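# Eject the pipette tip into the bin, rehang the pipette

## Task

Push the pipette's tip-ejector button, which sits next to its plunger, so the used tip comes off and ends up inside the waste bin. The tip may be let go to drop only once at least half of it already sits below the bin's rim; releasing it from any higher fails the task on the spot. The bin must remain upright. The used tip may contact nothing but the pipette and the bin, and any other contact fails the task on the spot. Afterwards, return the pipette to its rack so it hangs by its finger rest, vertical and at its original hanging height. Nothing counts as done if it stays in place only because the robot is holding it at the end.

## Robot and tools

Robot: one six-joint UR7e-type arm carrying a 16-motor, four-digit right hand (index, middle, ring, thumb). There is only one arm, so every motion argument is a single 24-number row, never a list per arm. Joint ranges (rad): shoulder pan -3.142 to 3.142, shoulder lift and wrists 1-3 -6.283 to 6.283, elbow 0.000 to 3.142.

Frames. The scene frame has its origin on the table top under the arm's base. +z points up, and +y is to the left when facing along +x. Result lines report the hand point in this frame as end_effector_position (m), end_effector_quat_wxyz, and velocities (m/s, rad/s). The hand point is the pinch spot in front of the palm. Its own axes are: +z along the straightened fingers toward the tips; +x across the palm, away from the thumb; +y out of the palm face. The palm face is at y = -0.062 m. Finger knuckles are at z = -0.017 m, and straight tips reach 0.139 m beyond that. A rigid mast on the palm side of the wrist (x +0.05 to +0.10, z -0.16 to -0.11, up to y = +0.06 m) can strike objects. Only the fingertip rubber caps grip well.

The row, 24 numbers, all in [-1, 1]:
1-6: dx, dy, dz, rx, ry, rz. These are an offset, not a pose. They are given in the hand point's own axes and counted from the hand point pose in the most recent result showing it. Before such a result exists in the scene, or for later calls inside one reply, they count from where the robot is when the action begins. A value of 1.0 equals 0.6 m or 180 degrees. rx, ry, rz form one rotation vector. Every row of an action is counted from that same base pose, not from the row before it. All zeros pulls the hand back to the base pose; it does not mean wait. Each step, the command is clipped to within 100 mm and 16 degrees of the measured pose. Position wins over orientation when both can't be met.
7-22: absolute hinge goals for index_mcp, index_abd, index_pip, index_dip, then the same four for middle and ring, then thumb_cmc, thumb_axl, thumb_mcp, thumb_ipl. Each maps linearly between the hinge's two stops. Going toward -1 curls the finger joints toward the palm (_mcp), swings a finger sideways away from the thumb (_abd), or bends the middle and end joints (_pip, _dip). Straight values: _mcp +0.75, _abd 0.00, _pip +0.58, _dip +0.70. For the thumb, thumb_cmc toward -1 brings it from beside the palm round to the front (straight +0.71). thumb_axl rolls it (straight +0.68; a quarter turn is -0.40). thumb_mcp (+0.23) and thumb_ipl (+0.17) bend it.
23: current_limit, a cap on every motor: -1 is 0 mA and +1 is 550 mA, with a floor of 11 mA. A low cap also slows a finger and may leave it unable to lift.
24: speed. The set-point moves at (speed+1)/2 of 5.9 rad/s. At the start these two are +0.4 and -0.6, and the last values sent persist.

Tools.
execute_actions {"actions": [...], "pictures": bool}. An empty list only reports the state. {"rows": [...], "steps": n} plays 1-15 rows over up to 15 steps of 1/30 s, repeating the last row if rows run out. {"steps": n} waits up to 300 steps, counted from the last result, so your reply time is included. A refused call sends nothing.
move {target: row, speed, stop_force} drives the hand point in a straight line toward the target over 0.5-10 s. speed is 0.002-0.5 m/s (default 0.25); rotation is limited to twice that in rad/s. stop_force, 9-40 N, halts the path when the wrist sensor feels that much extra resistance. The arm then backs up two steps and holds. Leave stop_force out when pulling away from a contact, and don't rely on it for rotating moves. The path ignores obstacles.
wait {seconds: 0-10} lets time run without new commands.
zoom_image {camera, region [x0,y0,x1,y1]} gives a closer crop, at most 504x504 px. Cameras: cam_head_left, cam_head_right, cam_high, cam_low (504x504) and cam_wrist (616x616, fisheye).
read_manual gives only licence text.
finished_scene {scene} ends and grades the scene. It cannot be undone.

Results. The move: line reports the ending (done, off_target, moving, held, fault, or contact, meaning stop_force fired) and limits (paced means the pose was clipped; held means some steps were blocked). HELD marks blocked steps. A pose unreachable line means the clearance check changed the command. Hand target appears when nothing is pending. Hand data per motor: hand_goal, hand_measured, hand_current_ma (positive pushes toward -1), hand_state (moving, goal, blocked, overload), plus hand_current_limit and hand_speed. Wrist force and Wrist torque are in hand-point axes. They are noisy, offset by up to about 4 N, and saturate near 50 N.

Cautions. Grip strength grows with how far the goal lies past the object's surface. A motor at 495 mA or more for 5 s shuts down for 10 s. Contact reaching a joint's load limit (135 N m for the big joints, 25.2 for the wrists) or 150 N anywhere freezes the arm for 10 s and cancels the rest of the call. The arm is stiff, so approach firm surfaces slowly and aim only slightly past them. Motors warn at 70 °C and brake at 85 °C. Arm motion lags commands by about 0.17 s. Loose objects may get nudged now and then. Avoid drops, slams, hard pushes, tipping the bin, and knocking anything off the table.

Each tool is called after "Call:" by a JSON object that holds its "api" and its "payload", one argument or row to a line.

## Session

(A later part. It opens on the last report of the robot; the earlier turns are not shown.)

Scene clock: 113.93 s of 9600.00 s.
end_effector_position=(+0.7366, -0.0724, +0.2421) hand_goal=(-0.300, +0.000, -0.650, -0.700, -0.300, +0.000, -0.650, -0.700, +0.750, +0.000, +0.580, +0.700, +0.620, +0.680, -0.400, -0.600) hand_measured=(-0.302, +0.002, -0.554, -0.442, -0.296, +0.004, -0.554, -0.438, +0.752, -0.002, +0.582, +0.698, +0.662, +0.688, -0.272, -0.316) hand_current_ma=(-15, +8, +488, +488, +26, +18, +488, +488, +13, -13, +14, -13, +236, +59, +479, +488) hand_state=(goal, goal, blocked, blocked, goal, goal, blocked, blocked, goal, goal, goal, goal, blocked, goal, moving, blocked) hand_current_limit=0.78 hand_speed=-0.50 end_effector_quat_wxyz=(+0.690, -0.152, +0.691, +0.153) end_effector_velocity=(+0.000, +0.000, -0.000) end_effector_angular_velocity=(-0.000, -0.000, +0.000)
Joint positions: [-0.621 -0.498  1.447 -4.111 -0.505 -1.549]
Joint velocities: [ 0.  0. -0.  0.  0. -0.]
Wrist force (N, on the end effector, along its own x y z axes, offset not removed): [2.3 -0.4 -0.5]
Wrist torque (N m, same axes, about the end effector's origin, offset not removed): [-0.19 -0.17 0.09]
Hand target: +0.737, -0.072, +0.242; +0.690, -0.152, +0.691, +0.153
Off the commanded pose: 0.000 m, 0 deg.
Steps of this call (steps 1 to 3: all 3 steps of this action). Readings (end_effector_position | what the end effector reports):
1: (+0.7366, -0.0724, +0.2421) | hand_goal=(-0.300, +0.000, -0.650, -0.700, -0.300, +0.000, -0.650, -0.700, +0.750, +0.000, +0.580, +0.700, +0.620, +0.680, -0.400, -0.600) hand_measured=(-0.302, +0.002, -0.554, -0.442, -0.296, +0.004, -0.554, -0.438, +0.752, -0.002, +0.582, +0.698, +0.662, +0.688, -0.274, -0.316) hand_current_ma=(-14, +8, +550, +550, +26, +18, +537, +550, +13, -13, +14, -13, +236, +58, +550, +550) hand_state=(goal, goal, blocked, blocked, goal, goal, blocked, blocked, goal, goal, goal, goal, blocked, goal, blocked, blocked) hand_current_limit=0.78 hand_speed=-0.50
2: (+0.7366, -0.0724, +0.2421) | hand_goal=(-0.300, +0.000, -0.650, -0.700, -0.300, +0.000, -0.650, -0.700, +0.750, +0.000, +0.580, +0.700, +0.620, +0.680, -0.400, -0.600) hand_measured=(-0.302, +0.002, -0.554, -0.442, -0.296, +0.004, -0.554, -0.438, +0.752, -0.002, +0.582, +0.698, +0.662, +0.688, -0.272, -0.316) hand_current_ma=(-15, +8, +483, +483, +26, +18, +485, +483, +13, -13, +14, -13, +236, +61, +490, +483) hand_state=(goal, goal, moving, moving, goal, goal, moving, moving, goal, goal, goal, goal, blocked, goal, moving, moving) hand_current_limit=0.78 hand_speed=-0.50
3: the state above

Call:
{"api": "move", "payload": {
  "target": [-0.045,0,0,0,0,0,-0.3,0,-0.62,-0.7,-0.3,0,-0.62,-0.7,0.97,0,0.9,0.7,0.71,0.68,0.23,0.17,0.6,-0.6],
  "speed": 0.05
}}

Call:
{"api": "move", "payload": {
  "target": [0.018,0.29,0.136,0,0,0,-0.3,0,-0.62,-0.7,-0.3,0,-0.62,-0.7,0.97,0,0.9,0.7,0.71,0.68,0.23,0.17,0.6,-0.6],
  "speed": 0.1
}}

Call:
{"api": "move", "payload": {
  "target": [0,0.077,0.036,0,0,0,-0.3,0,-0.62,-0.7,-0.3,0,-0.62,-0.7,0.97,0,0.9,0.7,0.71,0.68,0.23,0.17,0.6,-0.6],
  "speed": 0.03
}}

Call:
{"api": "zoom_image", "payload": {
  "camera": "cam_high",
  "region": [300,280,400,380]
}}

Scene clock: 118.40 s of 9600.00 s.
end_effector_position=(+0.7367, -0.0725, +0.2690) hand_goal=(-0.300, +0.000, -0.620, -0.700, -0.300, +0.000, -0.620, -0.700, +0.970, +0.000, +0.900, +0.700, +0.710, +0.680, +0.230, +0.170) hand_measured=(-0.302, +0.002, -0.554, -0.442, -0.298, +0.004, -0.554, -0.438, +0.968, -0.002, +0.898, +0.698, +0.708, +0.680, +0.228, +0.168) hand_current_ma=(-16, +8, +386, +440, +10, +18, +368, +440, -11, -13, -14, -13, -12, -6, -14, -16) hand_state=(goal, goal, blocked, blocked, goal, goal, blocked, blocked, goal, goal, goal, goal, goal, goal, goal, goal) hand_current_limit=0.60 hand_speed=-0.60 end_effector_quat_wxyz=(+0.690, -0.152, +0.691, +0.153) end_effector_velocity=(-0.000, +0.000, +0.001) end_effector_angular_velocity=(-0.002, -0.002, -0.000)
Joint positions: [-0.622 -0.549  1.464 -4.076 -0.504 -1.549]
Joint velocities: [-0.    -0.002  0.    -0.001 -0.    -0.001]
Wrist force (N, on the end effector, along its own x y z axes, offset not removed): [-0.9 -1.3 -1.3]
Wrist torque (N m, same axes, about the end effector's origin, offset not removed): [-0.03 0.22 -0.18]
Hand target: +0.737, -0.073, +0.269; +0.690, -0.152, +0.691, +0.153
Off the commanded pose: 0.000 m, 0 deg.
After step 90, 0.43 s passed at rest.
move: done
camera_calibration (this result's frames):
cam_wrist: T_world_to_cam=[[-0.257028, 0.523445, 0.812368, 0.0377279], [-0.433853, -0.813638, 0.386995, 0.111714], [0.863544, -0.25298, 0.436226, -0.640032], [0, 0, 0, 1]] pos_world=[0.61086, -0.0907686, 0.205316]

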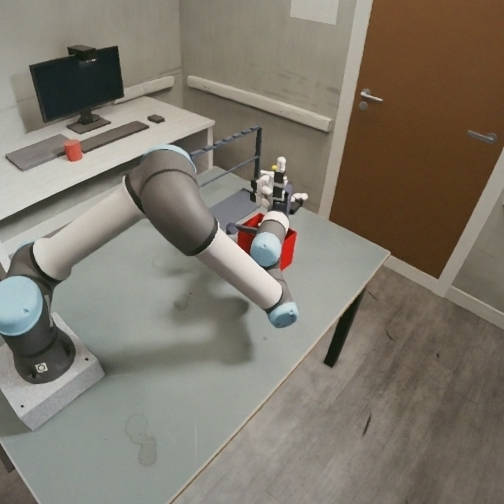

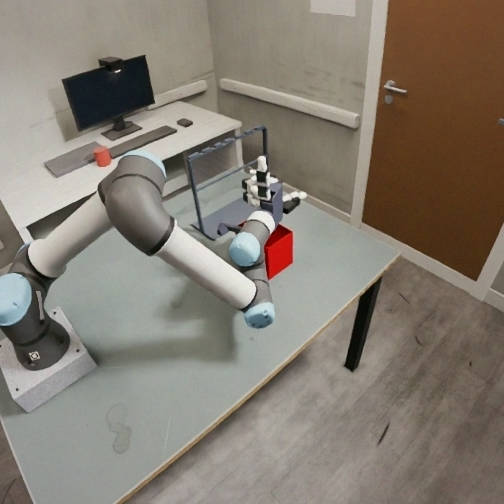

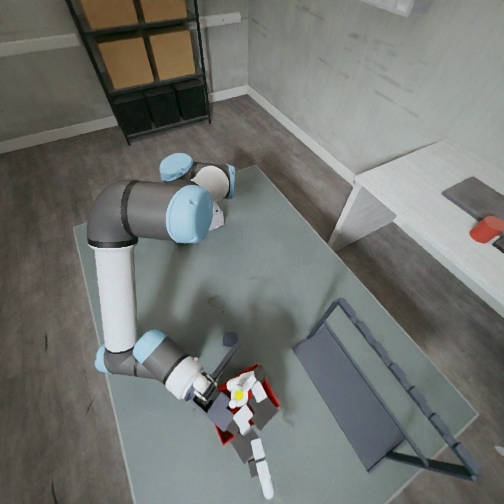

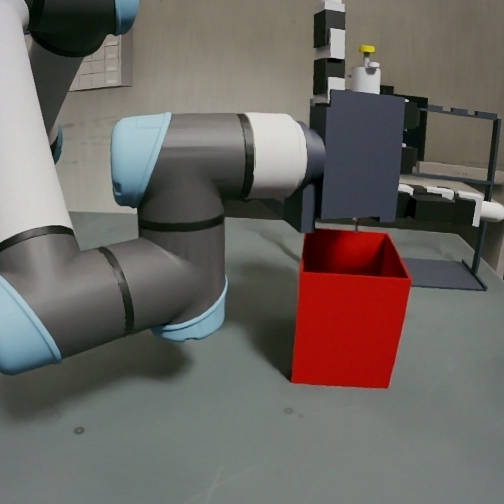

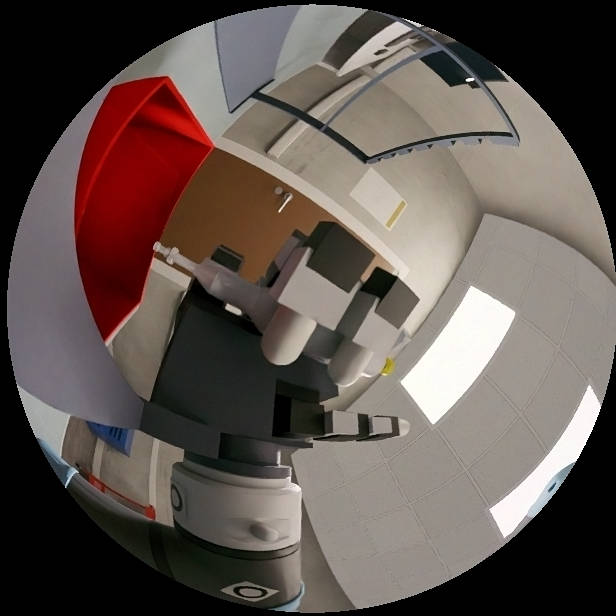

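Scene clock: 120.80 s of 9600.00 s.
end_effector_position=(+0.7373, +0.1195, +0.2592) hand_goal=(-0.300, +0.000, -0.620, -0.700, -0.300, +0.000, -0.620, -0.700, +0.970, +0.000, +0.900, +0.700, +0.710, +0.680, +0.230, +0.170) hand_measured=(-0.302, +0.002, -0.554, -0.442, -0.298, +0.004, -0.554, -0.438, +0.968, -0.002, +0.898, +0.698, +0.708, +0.680, +0.228, +0.168) hand_current_ma=(-15, +8, +386, +440, +10, +18, +368, +440, -9, -13, -13, -13, -9, -6, -13, -15) hand_state=(goal, goal, blocked, blocked, goal, goal, blocked, blocked, goal, goal, goal, goal, goal, goal, goal, goal) hand_current_limit=0.60 hand_speed=-0.60 end_effector_quat_wxyz=(+0.690, -0.152, +0.691, +0.153) end_effector_velocity=(+0.000, +0.003, -0.000) end_effector_angular_velocity=(+0.000, +0.000, +0.000)
Joint positions: [-0.324 -0.599  1.633 -4.191 -0.802 -1.557]
Joint velocities: [ 0.005  0.    -0.    -0.    -0.005  0.   ]
Wrist force (N, on the end effector, along its own x y z axes, offset not removed): [1.4 0.0 -1.1]
Wrist torque (N m, same axes, about the end effector's origin, offset not removed): [0.06 -0.14 0.08]
Hand target: +0.737, +0.120, +0.259; +0.690, -0.151, +0.691, +0.153
Off the commanded pose: 0.001 m, 0 deg.
move: done
camera_calibration (this result's frames):
cam_wrist: T_world_to_cam=[[-0.257417, 0.523139, 0.812442, -0.0543249], [-0.434016, -0.81379, 0.386492, 0.272287], [0.863346, -0.253123, 0.436534, -0.587603], [0, 0, 0, 1]] pos_world=[0.611497, 0.101268, 0.195407]

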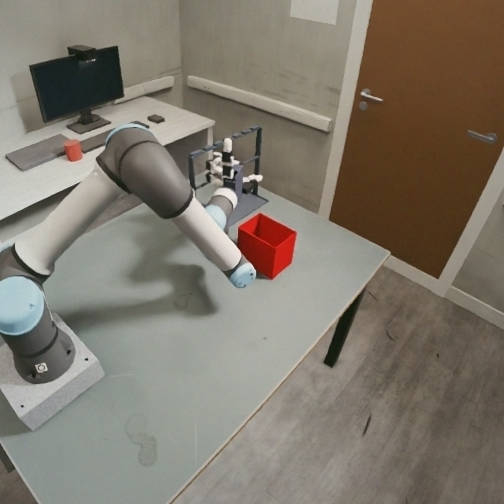

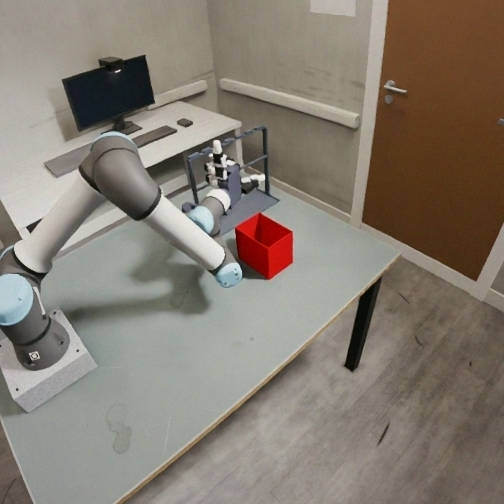

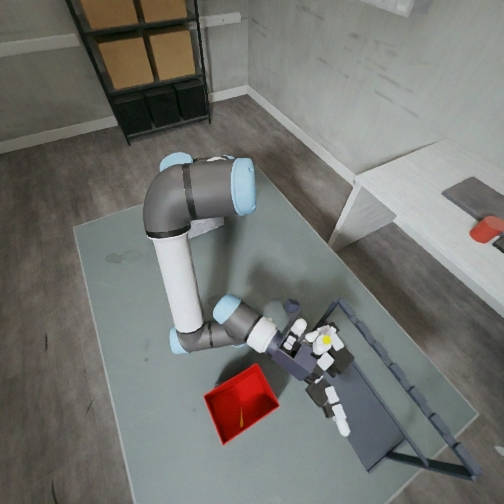

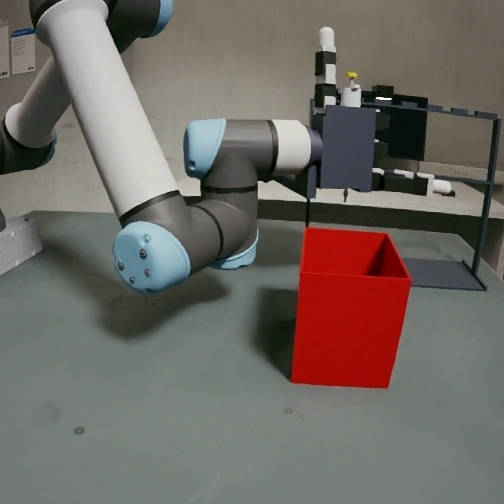

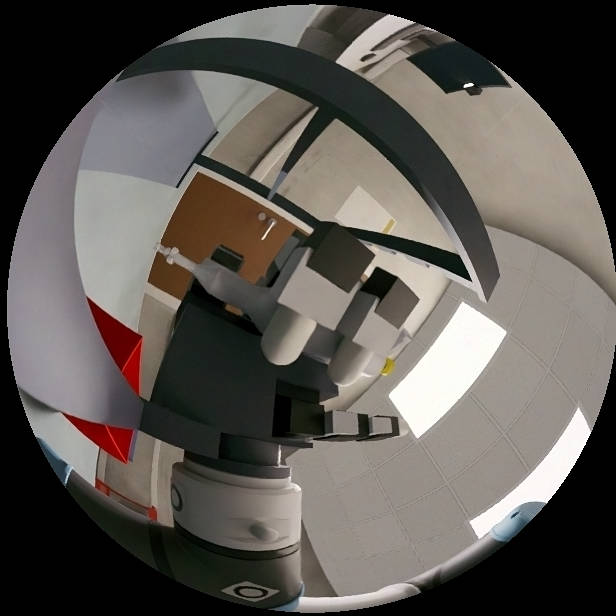

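Scene clock: 122.87 s of 9600.00 s.
end_effector_position=(+0.7374, +0.1703, +0.2594) hand_goal=(-0.300, +0.000, -0.620, -0.700, -0.300, +0.000, -0.620, -0.700, +0.970, +0.000, +0.900, +0.700, +0.710, +0.680, +0.230, +0.170) hand_measured=(-0.302, +0.002, -0.554, -0.442, -0.298, +0.004, -0.554, -0.438, +0.968, -0.002, +0.898, +0.698, +0.708, +0.680, +0.228, +0.168) hand_current_ma=(-15, +8, +386, +440, +10, +18, +368, +440, -9, -13, -13, -13, -9, -6, -13, -15) hand_state=(goal, goal, blocked, blocked, goal, goal, blocked, blocked, goal, goal, goal, goal, goal, goal, goal, goal) hand_current_limit=0.60 hand_speed=-0.60 end_effector_quat_wxyz=(+0.690, -0.152, +0.691, +0.153) end_effector_velocity=(+0.000, +0.002, -0.001) end_effector_angular_velocity=(+0.001, +0.003, -0.000)
Joint positions: [-0.235 -0.603  1.643 -4.195 -0.89  -1.558]
Joint velocities: [ 0.004 -0.     0.001  0.003 -0.004 -0.   ]
Wrist force (N, on the end effector, along its own x y z axes, offset not removed): [0.9 -1.4 1.7]
Wrist torque (N m, same axes, about the end effector's origin, offset not removed): [-0.39 -0.23 -0.05]
Hand target: +0.737, +0.171, +0.259; +0.690, -0.151, +0.691, +0.153
Off the commanded pose: 0.000 m, 0 deg.
move: done
camera_calibration (this result's frames):
cam_wrist: T_world_to_cam=[[-0.257504, 0.523029, 0.812485, -0.0809907], [-0.434049, -0.813845, 0.386339, 0.313671], [0.863303, -0.253175, 0.436589, -0.574874], [0, 0, 0, 1]] pos_world=[0.611584, 0.152097, 0.195604]

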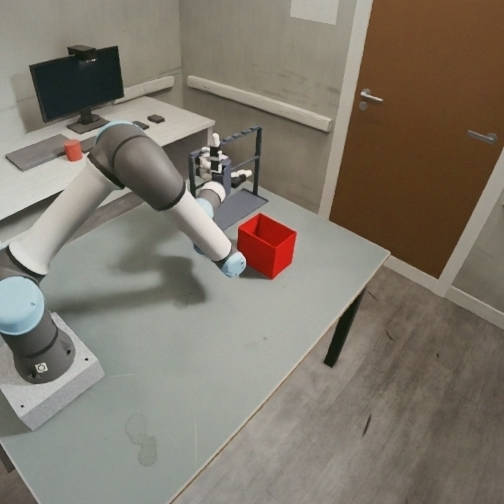

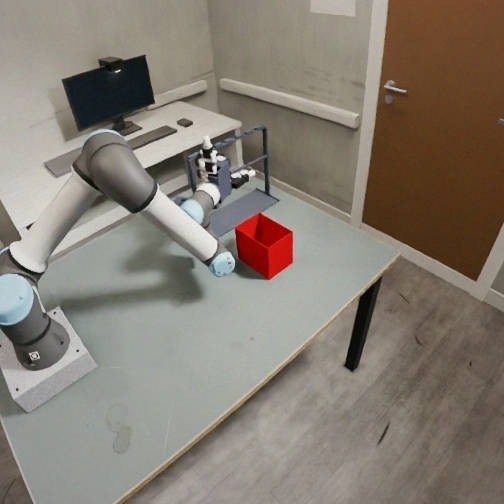

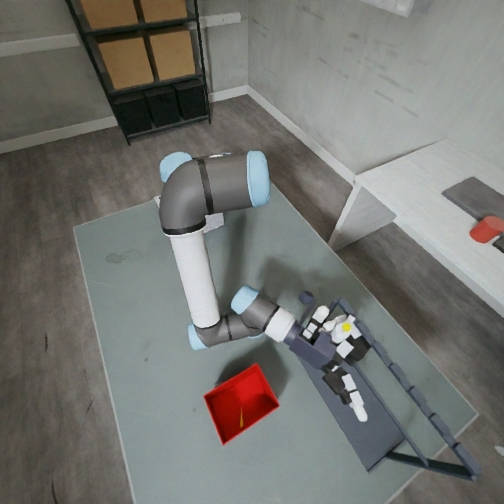

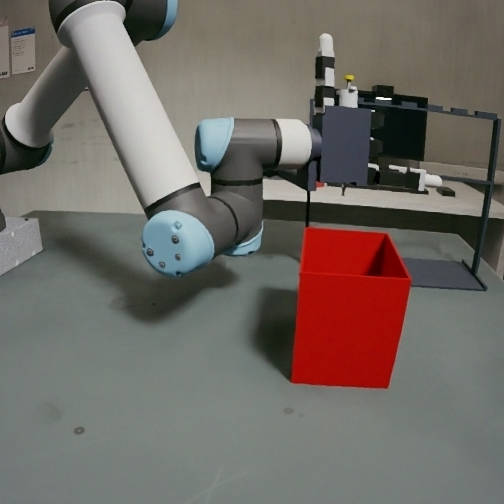

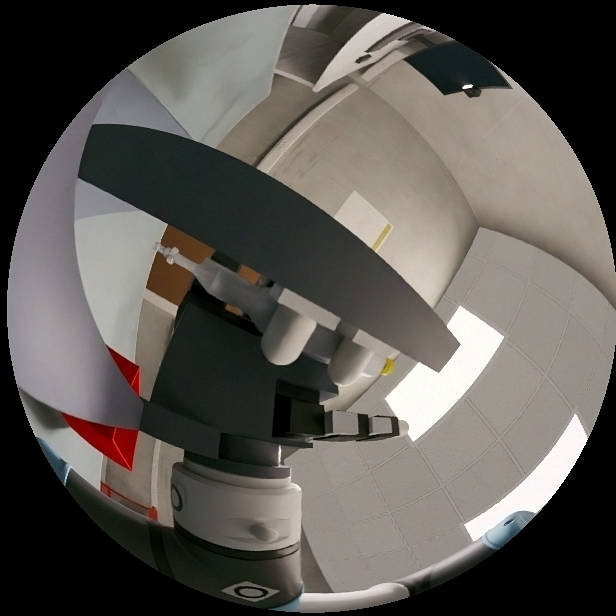

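Region (300, 280, 400, 380) of cam_high's 504x504 image, scaled by 5.040, with more detail than that image has.

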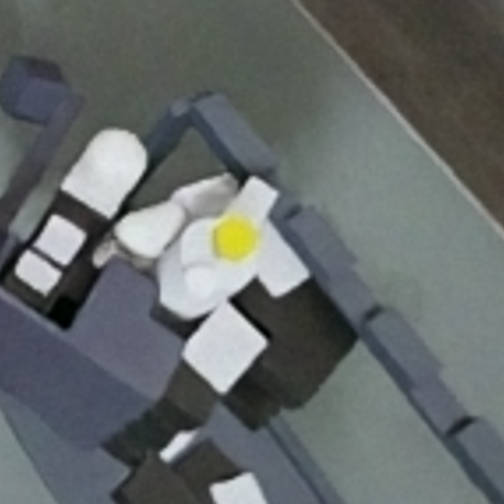

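Call:
{"api": "move", "payload": {
  "target": [0,0.025,0.024,0.055,0,0,-0.3,0,-0.62,-0.7,-0.3,0,-0.62,-0.7,0.97,0,0.9,0.7,0.71,0.68,0.23,0.17,0.6,-0.6],
  "speed": 0.03
}}

Call:
{"api": "zoom_image", "payload": {
  "camera": "cam_high",
  "region": [300,280,400,380]
}}

Scene clock: 129.33 s of 9600.00 s.
end_effector_position=(+0.7440, +0.1898, +0.2595) hand_goal=(-0.300, +0.000, -0.620, -0.700, -0.300, +0.000, -0.620, -0.700, +0.970, +0.000, +0.900, +0.700, +0.710, +0.680, +0.230, +0.170) hand_measured=(-0.302, +0.002, -0.554, -0.442, -0.298, +0.004, -0.554, -0.438, +0.968, -0.002, +0.898, +0.698, +0.708, +0.680, +0.228, +0.168) hand_current_ma=(-15, +8, +386, +440, +7, +18, +368, +440, -9, -13, -13, -13, -9, -6, -13, -15) hand_state=(goal, goal, blocked, blocked, goal, goal, blocked, blocked, goal, goal, goal, goal, goal, goal, goal, goal) hand_current_limit=0.60 hand_speed=-0.60 end_effector_quat_wxyz=(+0.701, -0.092, +0.701, +0.093) end_effector_velocity=(+0.000, +0.002, -0.000) end_effector_angular_velocity=(-0.000, +0.000, -0.013)
Joint positions: [-0.149 -0.626  1.706 -4.231 -1.148 -1.561]
Joint velocities: [ 0.008 -0.001  0.004 -0.002 -0.021 -0.001]
Wrist force (N, on the end effector, along its own x y z axes, offset not removed): [0.7 -3.4 -1.1]
Wrist torque (N m, same axes, about the end effector's origin, offset not removed): [-0.38 0.08 -0.06]
Hand target: +0.744, +0.190, +0.260; +0.701, -0.091, +0.702, +0.093
Off the commanded pose: 0.000 m, 0 deg.
After step 90, 0.37 s passed at rest.
move: done
camera_calibration (this result's frames):
cam_wrist: T_world_to_cam=[[-0.164143, 0.559376, 0.8125, -0.165933], [-0.566229, -0.727889, 0.386733, 0.414294], [0.807739, -0.396582, 0.436213, -0.507072], [0, 0, 0, 1]] pos_world=[0.61693, 0.193284, 0.19579]

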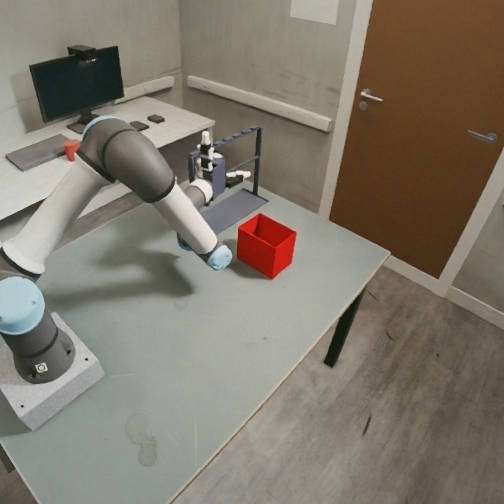

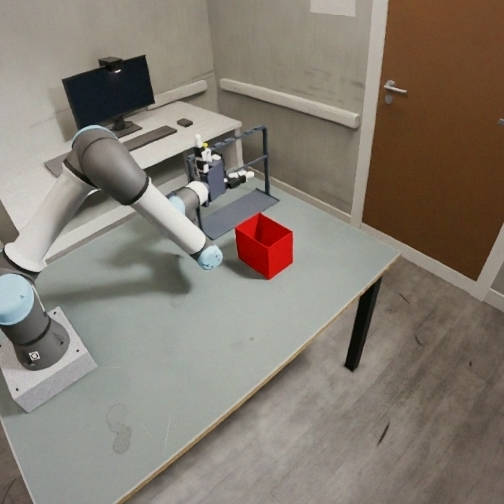

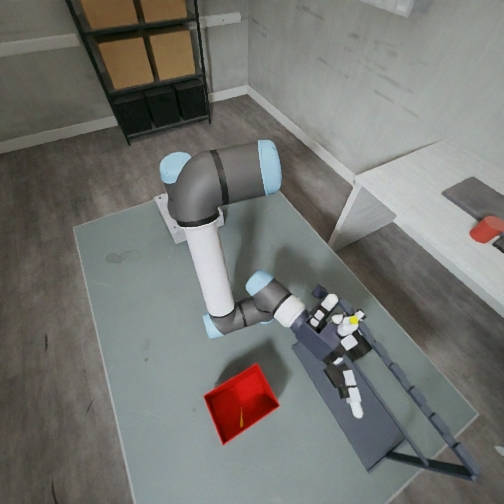

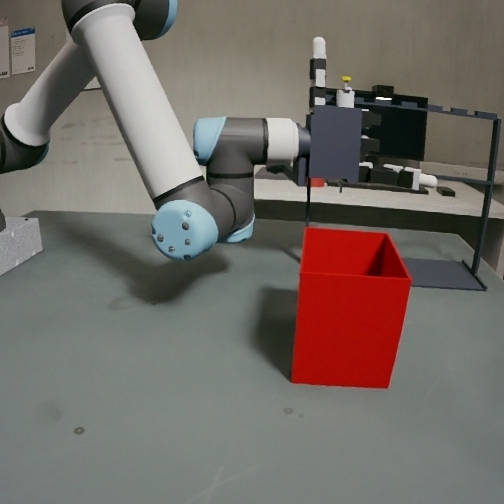

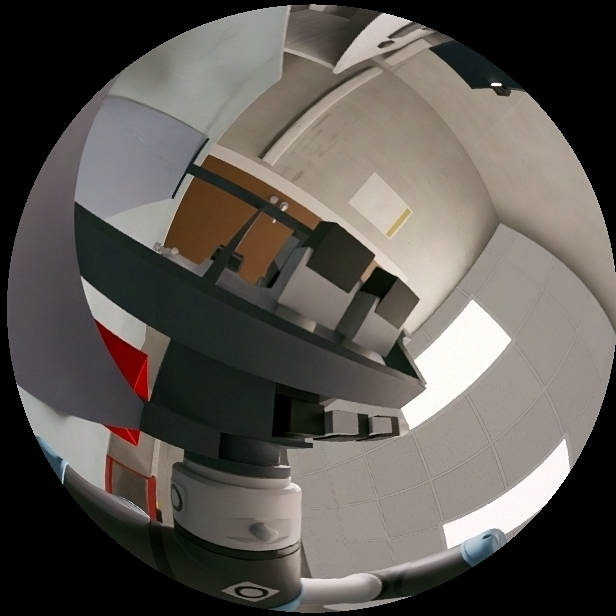

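Region (300, 280, 400, 380) of cam_high's 504x504 image, scaled by 5.040, with more detail than that image has.

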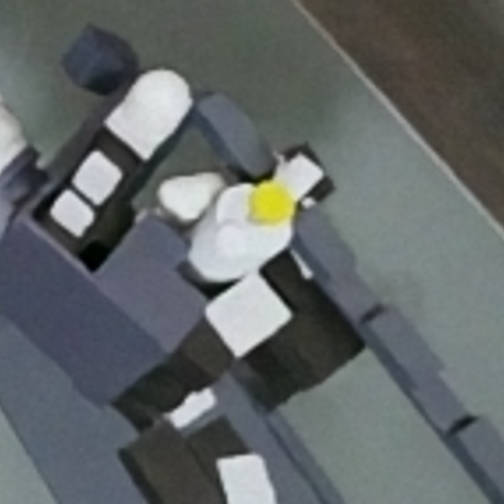

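Call:
{"api": "move", "payload": {
  "target": [0.018,0.003,0.002,0,0,0,-0.3,0,-0.62,-0.7,-0.3,0,-0.62,-0.7,0.97,0,0.9,0.7,0.71,0.68,0.23,0.17,0.6,-0.6],
  "speed": 0.01
}}

Call:
{"api": "move", "payload": {
  "target": [0,0,0,0,0,0,-0.2,0,-0.2,-0.15,-0.2,0,-0.2,-0.15,0.97,0,0.9,0.7,0.71,0.68,0.23,0.17,0.6,-0.8]
}}

Call:
{"api": "zoom_image", "payload": {
  "camera": "cam_high",
  "region": [300,280,400,380]
}}

Scene clock: 133.37 s of 9600.00 s.
end_effector_position=(+0.7447, +0.1918, +0.2490) hand_goal=(-0.300, +0.000, -0.620, -0.700, -0.300, +0.000, -0.620, -0.700, +0.970, +0.000, +0.900, +0.700, +0.710, +0.680, +0.230, +0.170) hand_measured=(-0.302, +0.002, -0.554, -0.442, -0.300, +0.004, -0.554, -0.438, +0.968, -0.002, +0.898, +0.698, +0.708, +0.680, +0.228, +0.168) hand_current_ma=(-15, +8, +386, +440, +5, +18, +368, +440, -9, -13, -13, -13, -9, -6, -13, -15) hand_state=(goal, goal, blocked, blocked, goal, goal, blocked, blocked, goal, goal, goal, goal, goal, goal, goal, goal) hand_current_limit=0.60 hand_speed=-0.60 end_effector_quat_wxyz=(+0.701, -0.092, +0.701, +0.093) end_effector_velocity=(-0.000, +0.000, -0.002) end_effector_angular_velocity=(-0.000, -0.001, +0.000)
Joint positions: [-0.145 -0.603  1.696 -4.245 -1.152 -1.561]
Joint velocities: [ 0.     0.005 -0.002 -0.004 -0.     0.   ]
Wrist force (N, on the end effector, along its own x y z axes, offset not removed): [-1.4 -1.4 -0.5]
Wrist torque (N m, same axes, about the end effector's origin, offset not removed): [-0.11 0.12 -0.31]
Hand target: +0.745, +0.192, +0.249; +0.701, -0.092, +0.701, +0.093
Off the commanded pose: 0.000 m, 0 deg.
move: done
camera_calibration (this result's frames):
cam_wrist: T_world_to_cam=[[-0.164116, 0.559382, 0.812501, -0.158407], [-0.566247, -0.727871, 0.386741, 0.420241], [0.807732, -0.396606, 0.436203, -0.502148], [0, 0, 0, 1]] pos_world=[0.617564, 0.195337, 0.185219]

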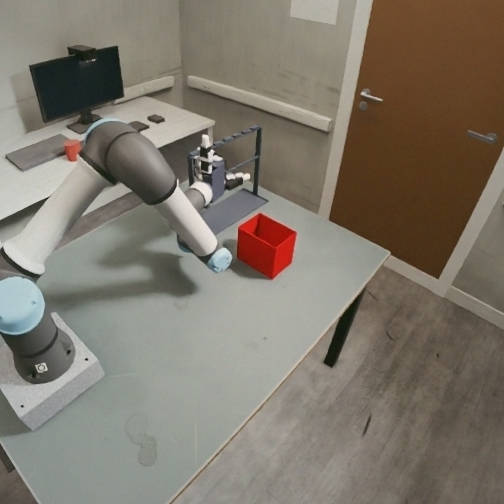

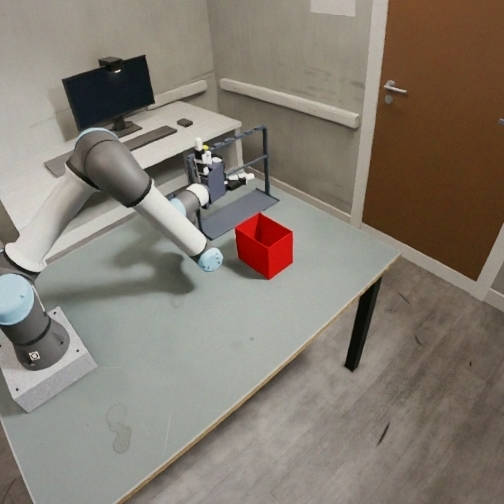

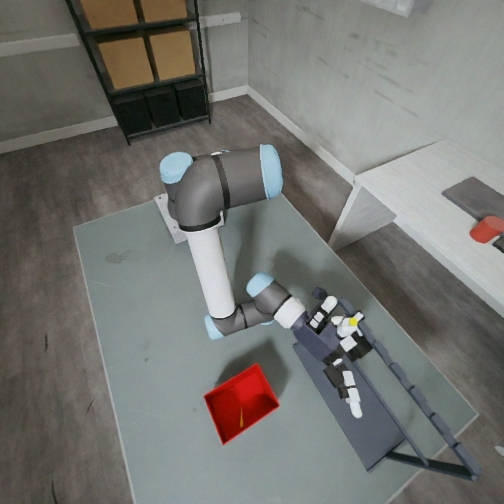

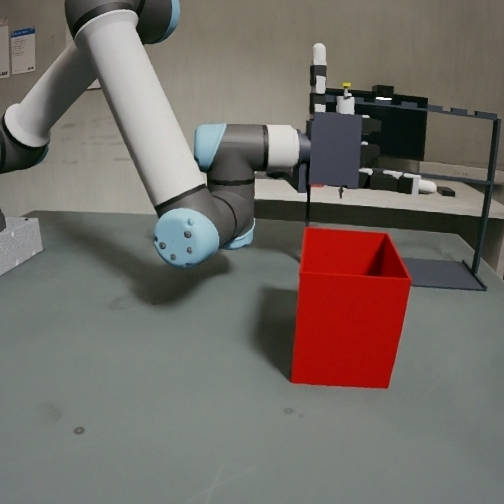

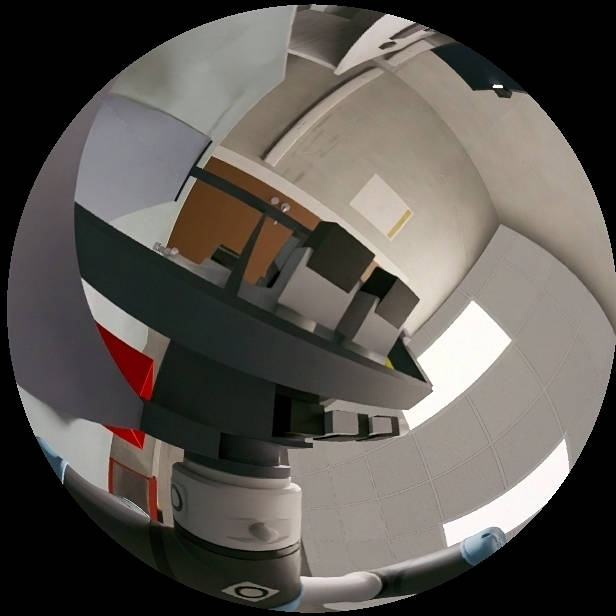

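Scene clock: 134.50 s of 9600.00 s.
end_effector_position=(+0.7447, +0.1919, +0.2490) hand_goal=(-0.200, +0.000, -0.200, -0.150, -0.200, +0.000, -0.200, -0.150, +0.970, +0.000, +0.900, +0.700, +0.710, +0.680, +0.230, +0.170) hand_measured=(-0.202, +0.000, -0.202, -0.152, -0.202, +0.000, -0.202, -0.152, +0.968, -0.002, +0.898, +0.698, +0.708, +0.680, +0.228, +0.168) hand_current_ma=(-13, -3, -14, -14, -13, -4, -14, -14, -9, -13, -13, -13, -9, -6, -13, -15) hand_state=(goal, goal, goal, goal, goal, goal, goal, goal, goal, goal, goal, goal, goal, goal, goal, goal) hand_current_limit=0.60 hand_speed=-0.80 end_effector_quat_wxyz=(+0.701, -0.092, +0.701, +0.093) end_effector_velocity=(+0.000, +0.000, -0.000) end_effector_angular_velocity=(+0.000, +0.001, +0.000)
Joint positions: [-0.145 -0.603  1.696 -4.245 -1.152 -1.561]
Joint velocities: [ 0.     0.     0.     0.001 -0.    -0.   ]
Wrist force (N, on the end effector, along its own x y z axes, offset not removed): [-0.5 -2.5 0.5]
Wrist torque (N m, same axes, about the end effector's origin, offset not removed): [-0.49 -0.07 -0.10]
Hand target: +0.745, +0.192, +0.249; +0.701, -0.092, +0.701, +0.093
Off the commanded pose: 0.000 m, 0 deg.
move: done
camera_calibration (this result's frames):
cam_wrist: T_world_to_cam=[[-0.164179, 0.559389, 0.812483, -0.15838], [-0.566266, -0.727873, 0.38671, 0.420273], [0.807706, -0.396592, 0.436264, -0.502162], [0, 0, 0, 1]] pos_world=[0.617583, 0.195347, 0.185233]

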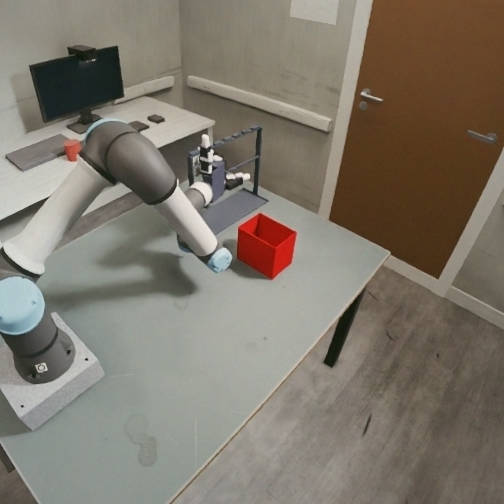

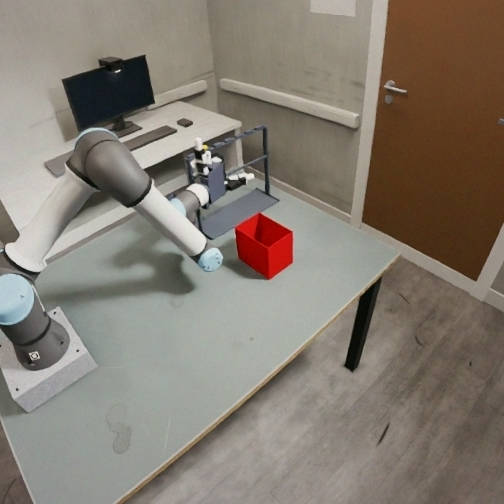

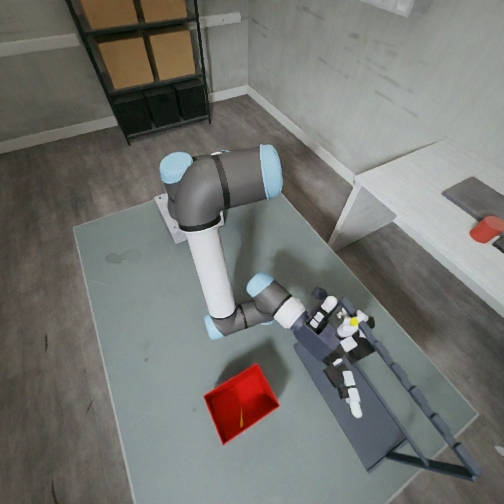

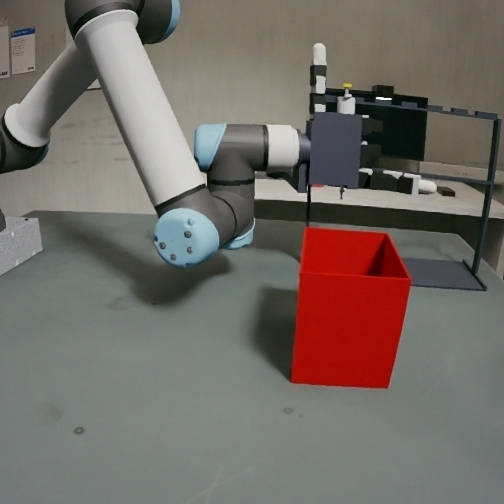

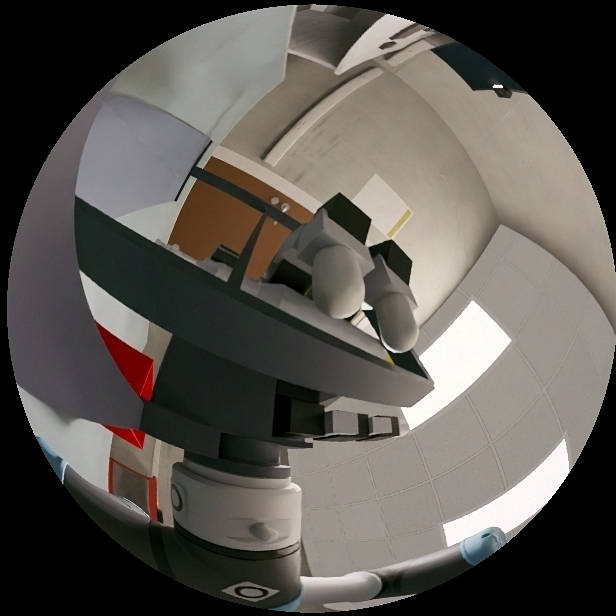

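Region (300, 280, 400, 380) of cam_high's 504x504 image, scaled by 5.040, with more detail than that image has.

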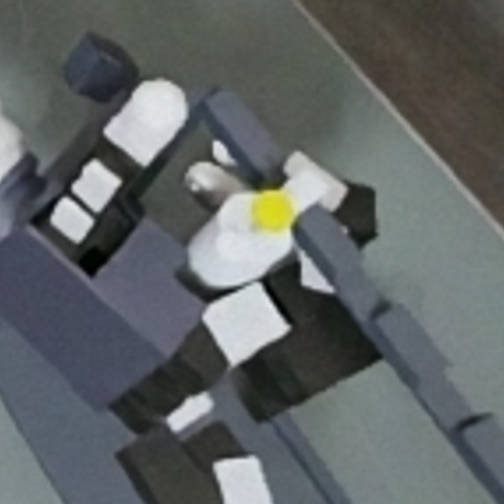

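Call:
{"api": "move", "payload": {
  "target": [0,0,0,0,0,0,0.75,0,0.2,0.1,0.75,0,0.2,0.1,0.97,0,0.9,0.7,0.71,0.68,0.23,0.17,0.6,-0.6]
}}

Call:
{"api": "move", "payload": {
  "target": [0,-0.14,-0.05,0,0,0,0.75,0,0.58,0.7,0.75,0,0.58,0.7,0.97,0,0.9,0.7,0.71,0.68,0.23,0.17,0.6,-0.6],
  "speed": 0.08
}}

Call:
{"api": "zoom_image", "payload": {
  "camera": "cam_high",
  "region": [300,280,400,380]
}}

Scene clock: 138.57 s of 9600.00 s.
end_effector_position=(+0.7447, +0.1918, +0.2490) hand_goal=(+0.750, +0.000, +0.200, +0.100, +0.750, +0.000, +0.200, +0.100, +0.970, +0.000, +0.900, +0.700, +0.710, +0.680, +0.230, +0.170) hand_measured=(+0.748, -0.002, +0.198, +0.098, +0.748, -0.002, +0.198, +0.098, +0.968, -0.002, +0.898, +0.698, +0.708, +0.680, +0.228, +0.168) hand_current_ma=(-13, -9, -12, -14, -13, -10, -12, -14, -9, -13, -13, -13, -9, -6, -13, -15) hand_state=(goal, goal, goal, goal, goal, goal, goal, goal, goal, goal, goal, goal, goal, goal, goal, goal) hand_current_limit=0.60 hand_speed=-0.60 end_effector_quat_wxyz=(+0.701, -0.092, +0.701, +0.093) end_effector_velocity=(-0.000, -0.000, +0.000) end_effector_angular_velocity=(-0.000, +0.000, -0.001)
Joint positions: [-0.145 -0.603  1.696 -4.245 -1.152 -1.561]
Joint velocities: [-0.001 -0.     0.001 -0.    -0.    -0.   ]
Wrist force (N, on the end effector, along its own x y z axes, offset not removed): [0.1 -1.8 0.0]
Wrist torque (N m, same axes, about the end effector's origin, offset not removed): [-0.46 0.09 -0.01]
Hand target: +0.745, +0.192, +0.249; +0.701, -0.092, +0.701, +0.093
Off the commanded pose: 0.000 m, 0 deg.
move: done
camera_calibration (this result's frames):
cam_wrist: T_world_to_cam=[[-0.164116, 0.559382, 0.812501, -0.158406], [-0.566245, -0.727872, 0.386741, 0.42024], [0.807733, -0.396604, 0.436203, -0.502148], [0, 0, 0, 1]] pos_world=[0.617563, 0.195337, 0.185219]

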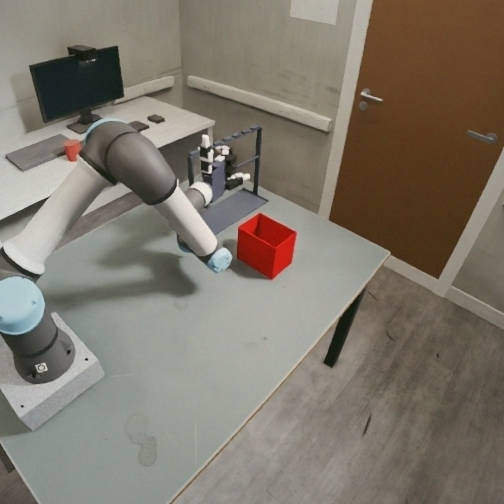

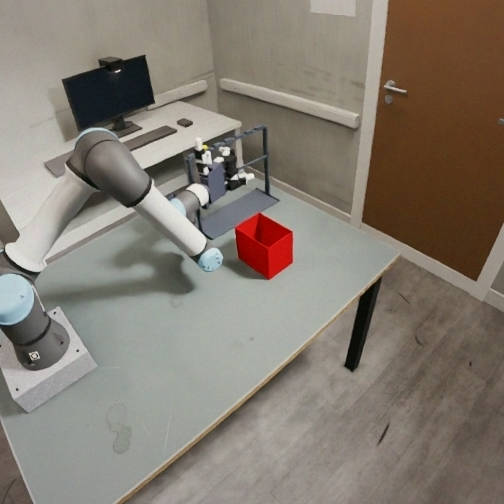

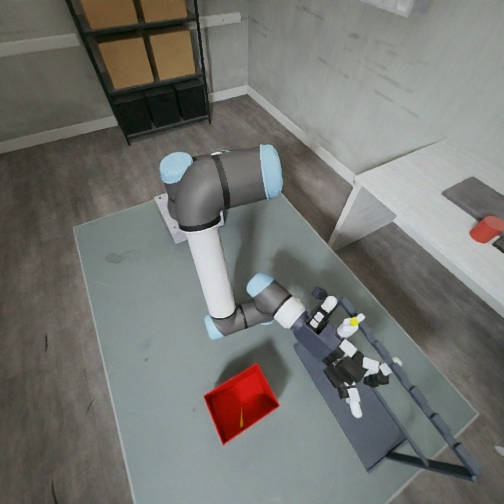

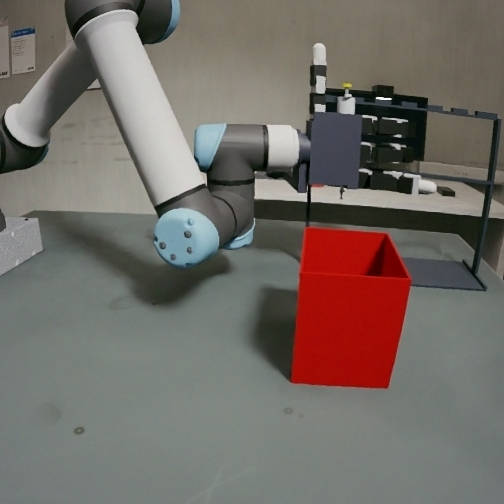

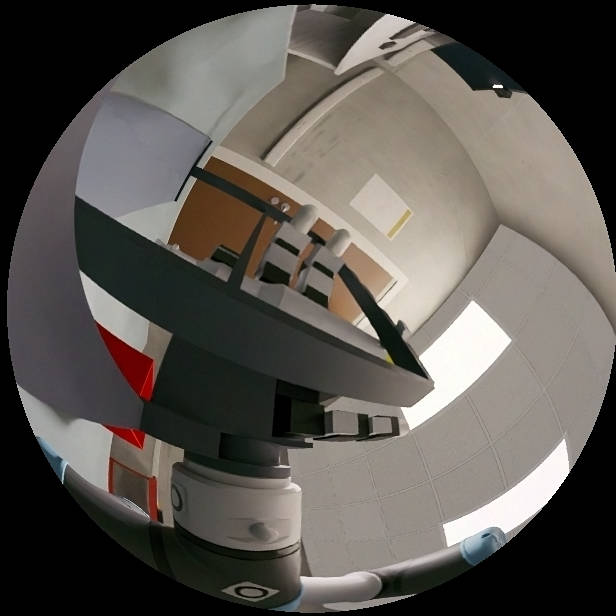

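Scene clock: 140.13 s of 9600.00 s.
end_effector_position=(+0.7376, +0.1032, +0.2486) hand_goal=(+0.750, +0.000, +0.580, +0.700, +0.750, +0.000, +0.580, +0.700, +0.970, +0.000, +0.900, +0.700, +0.710, +0.680, +0.230, +0.170) hand_measured=(+0.748, -0.002, +0.578, +0.698, +0.748, -0.002, +0.578, +0.698, +0.968, -0.002, +0.898, +0.698, +0.708, +0.680, +0.228, +0.168) hand_current_ma=(-11, -12, -13, -14, -11, -13, -13, -14, -9, -13, -13, -13, -9, -6, -13, -15) hand_state=(goal, goal, goal, goal, goal, goal, goal, goal, goal, goal, goal, goal, goal, goal, goal, goal) hand_current_limit=0.60 hand_speed=-0.60 end_effector_quat_wxyz=(+0.701, -0.092, +0.701, +0.093) end_effector_velocity=(-0.000, -0.003, +0.000) end_effector_angular_velocity=(+0.000, +0.000, -0.001)
Joint positions: [-0.313 -0.609  1.721 -4.264 -0.985 -1.559]
Joint velocities: [-0.006 -0.     0.     0.     0.005  0.   ]
Wrist force (N, on the end effector, along its own x y z axes, offset not removed): [-1.7 0.5 0.2]
Wrist torque (N m, same axes, about the end effector's origin, offset not removed): [-0.14 0.37 -0.20]
Hand target: +0.738, +0.103, +0.249; +0.701, -0.092, +0.701, +0.093
Off the commanded pose: 0.000 m, 0 deg.
move: done
camera_calibration (this result's frames):
cam_wrist: T_world_to_cam=[[-0.16405, 0.559616, 0.812353, -0.109704], [-0.566236, -0.727749, 0.386986, 0.351771], [0.807753, -0.396499, 0.436262, -0.531541], [0, 0, 0, 1]] pos_world=[0.610542, 0.106638, 0.184878]

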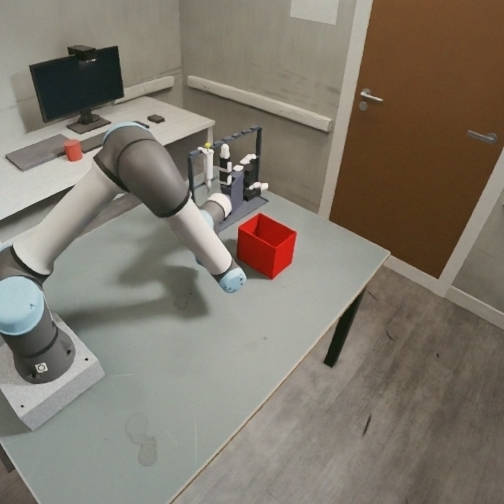

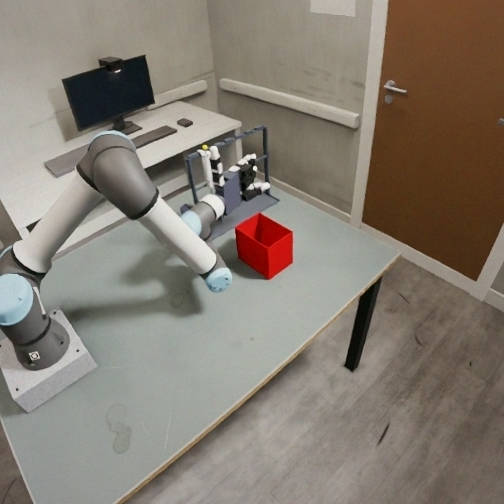

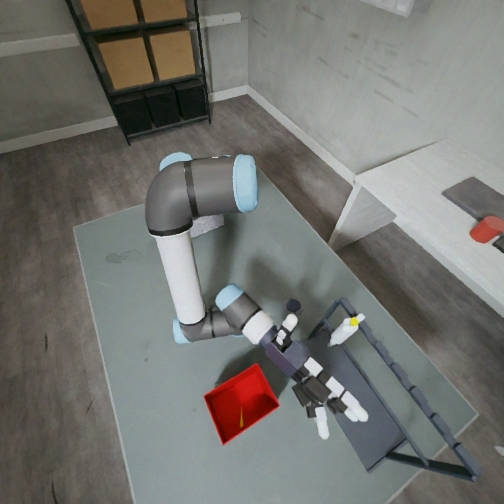

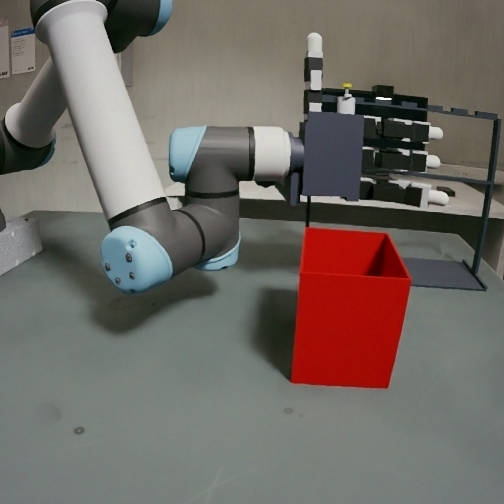

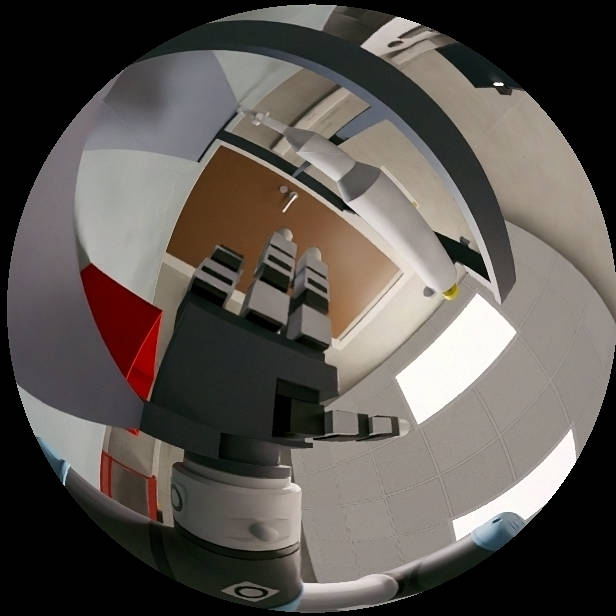

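Region (300, 280, 400, 380) of cam_high's 504x504 image, scaled by 5.040, with more detail than that image has.

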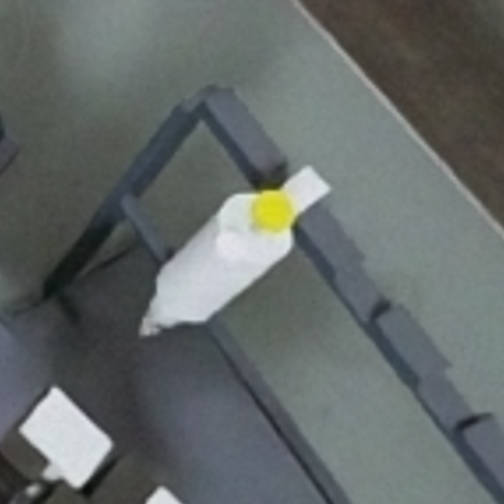

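Call:
{"api": "finished_scene", "payload": {
  "scene": 1
}}

The scene is finished: the task was done.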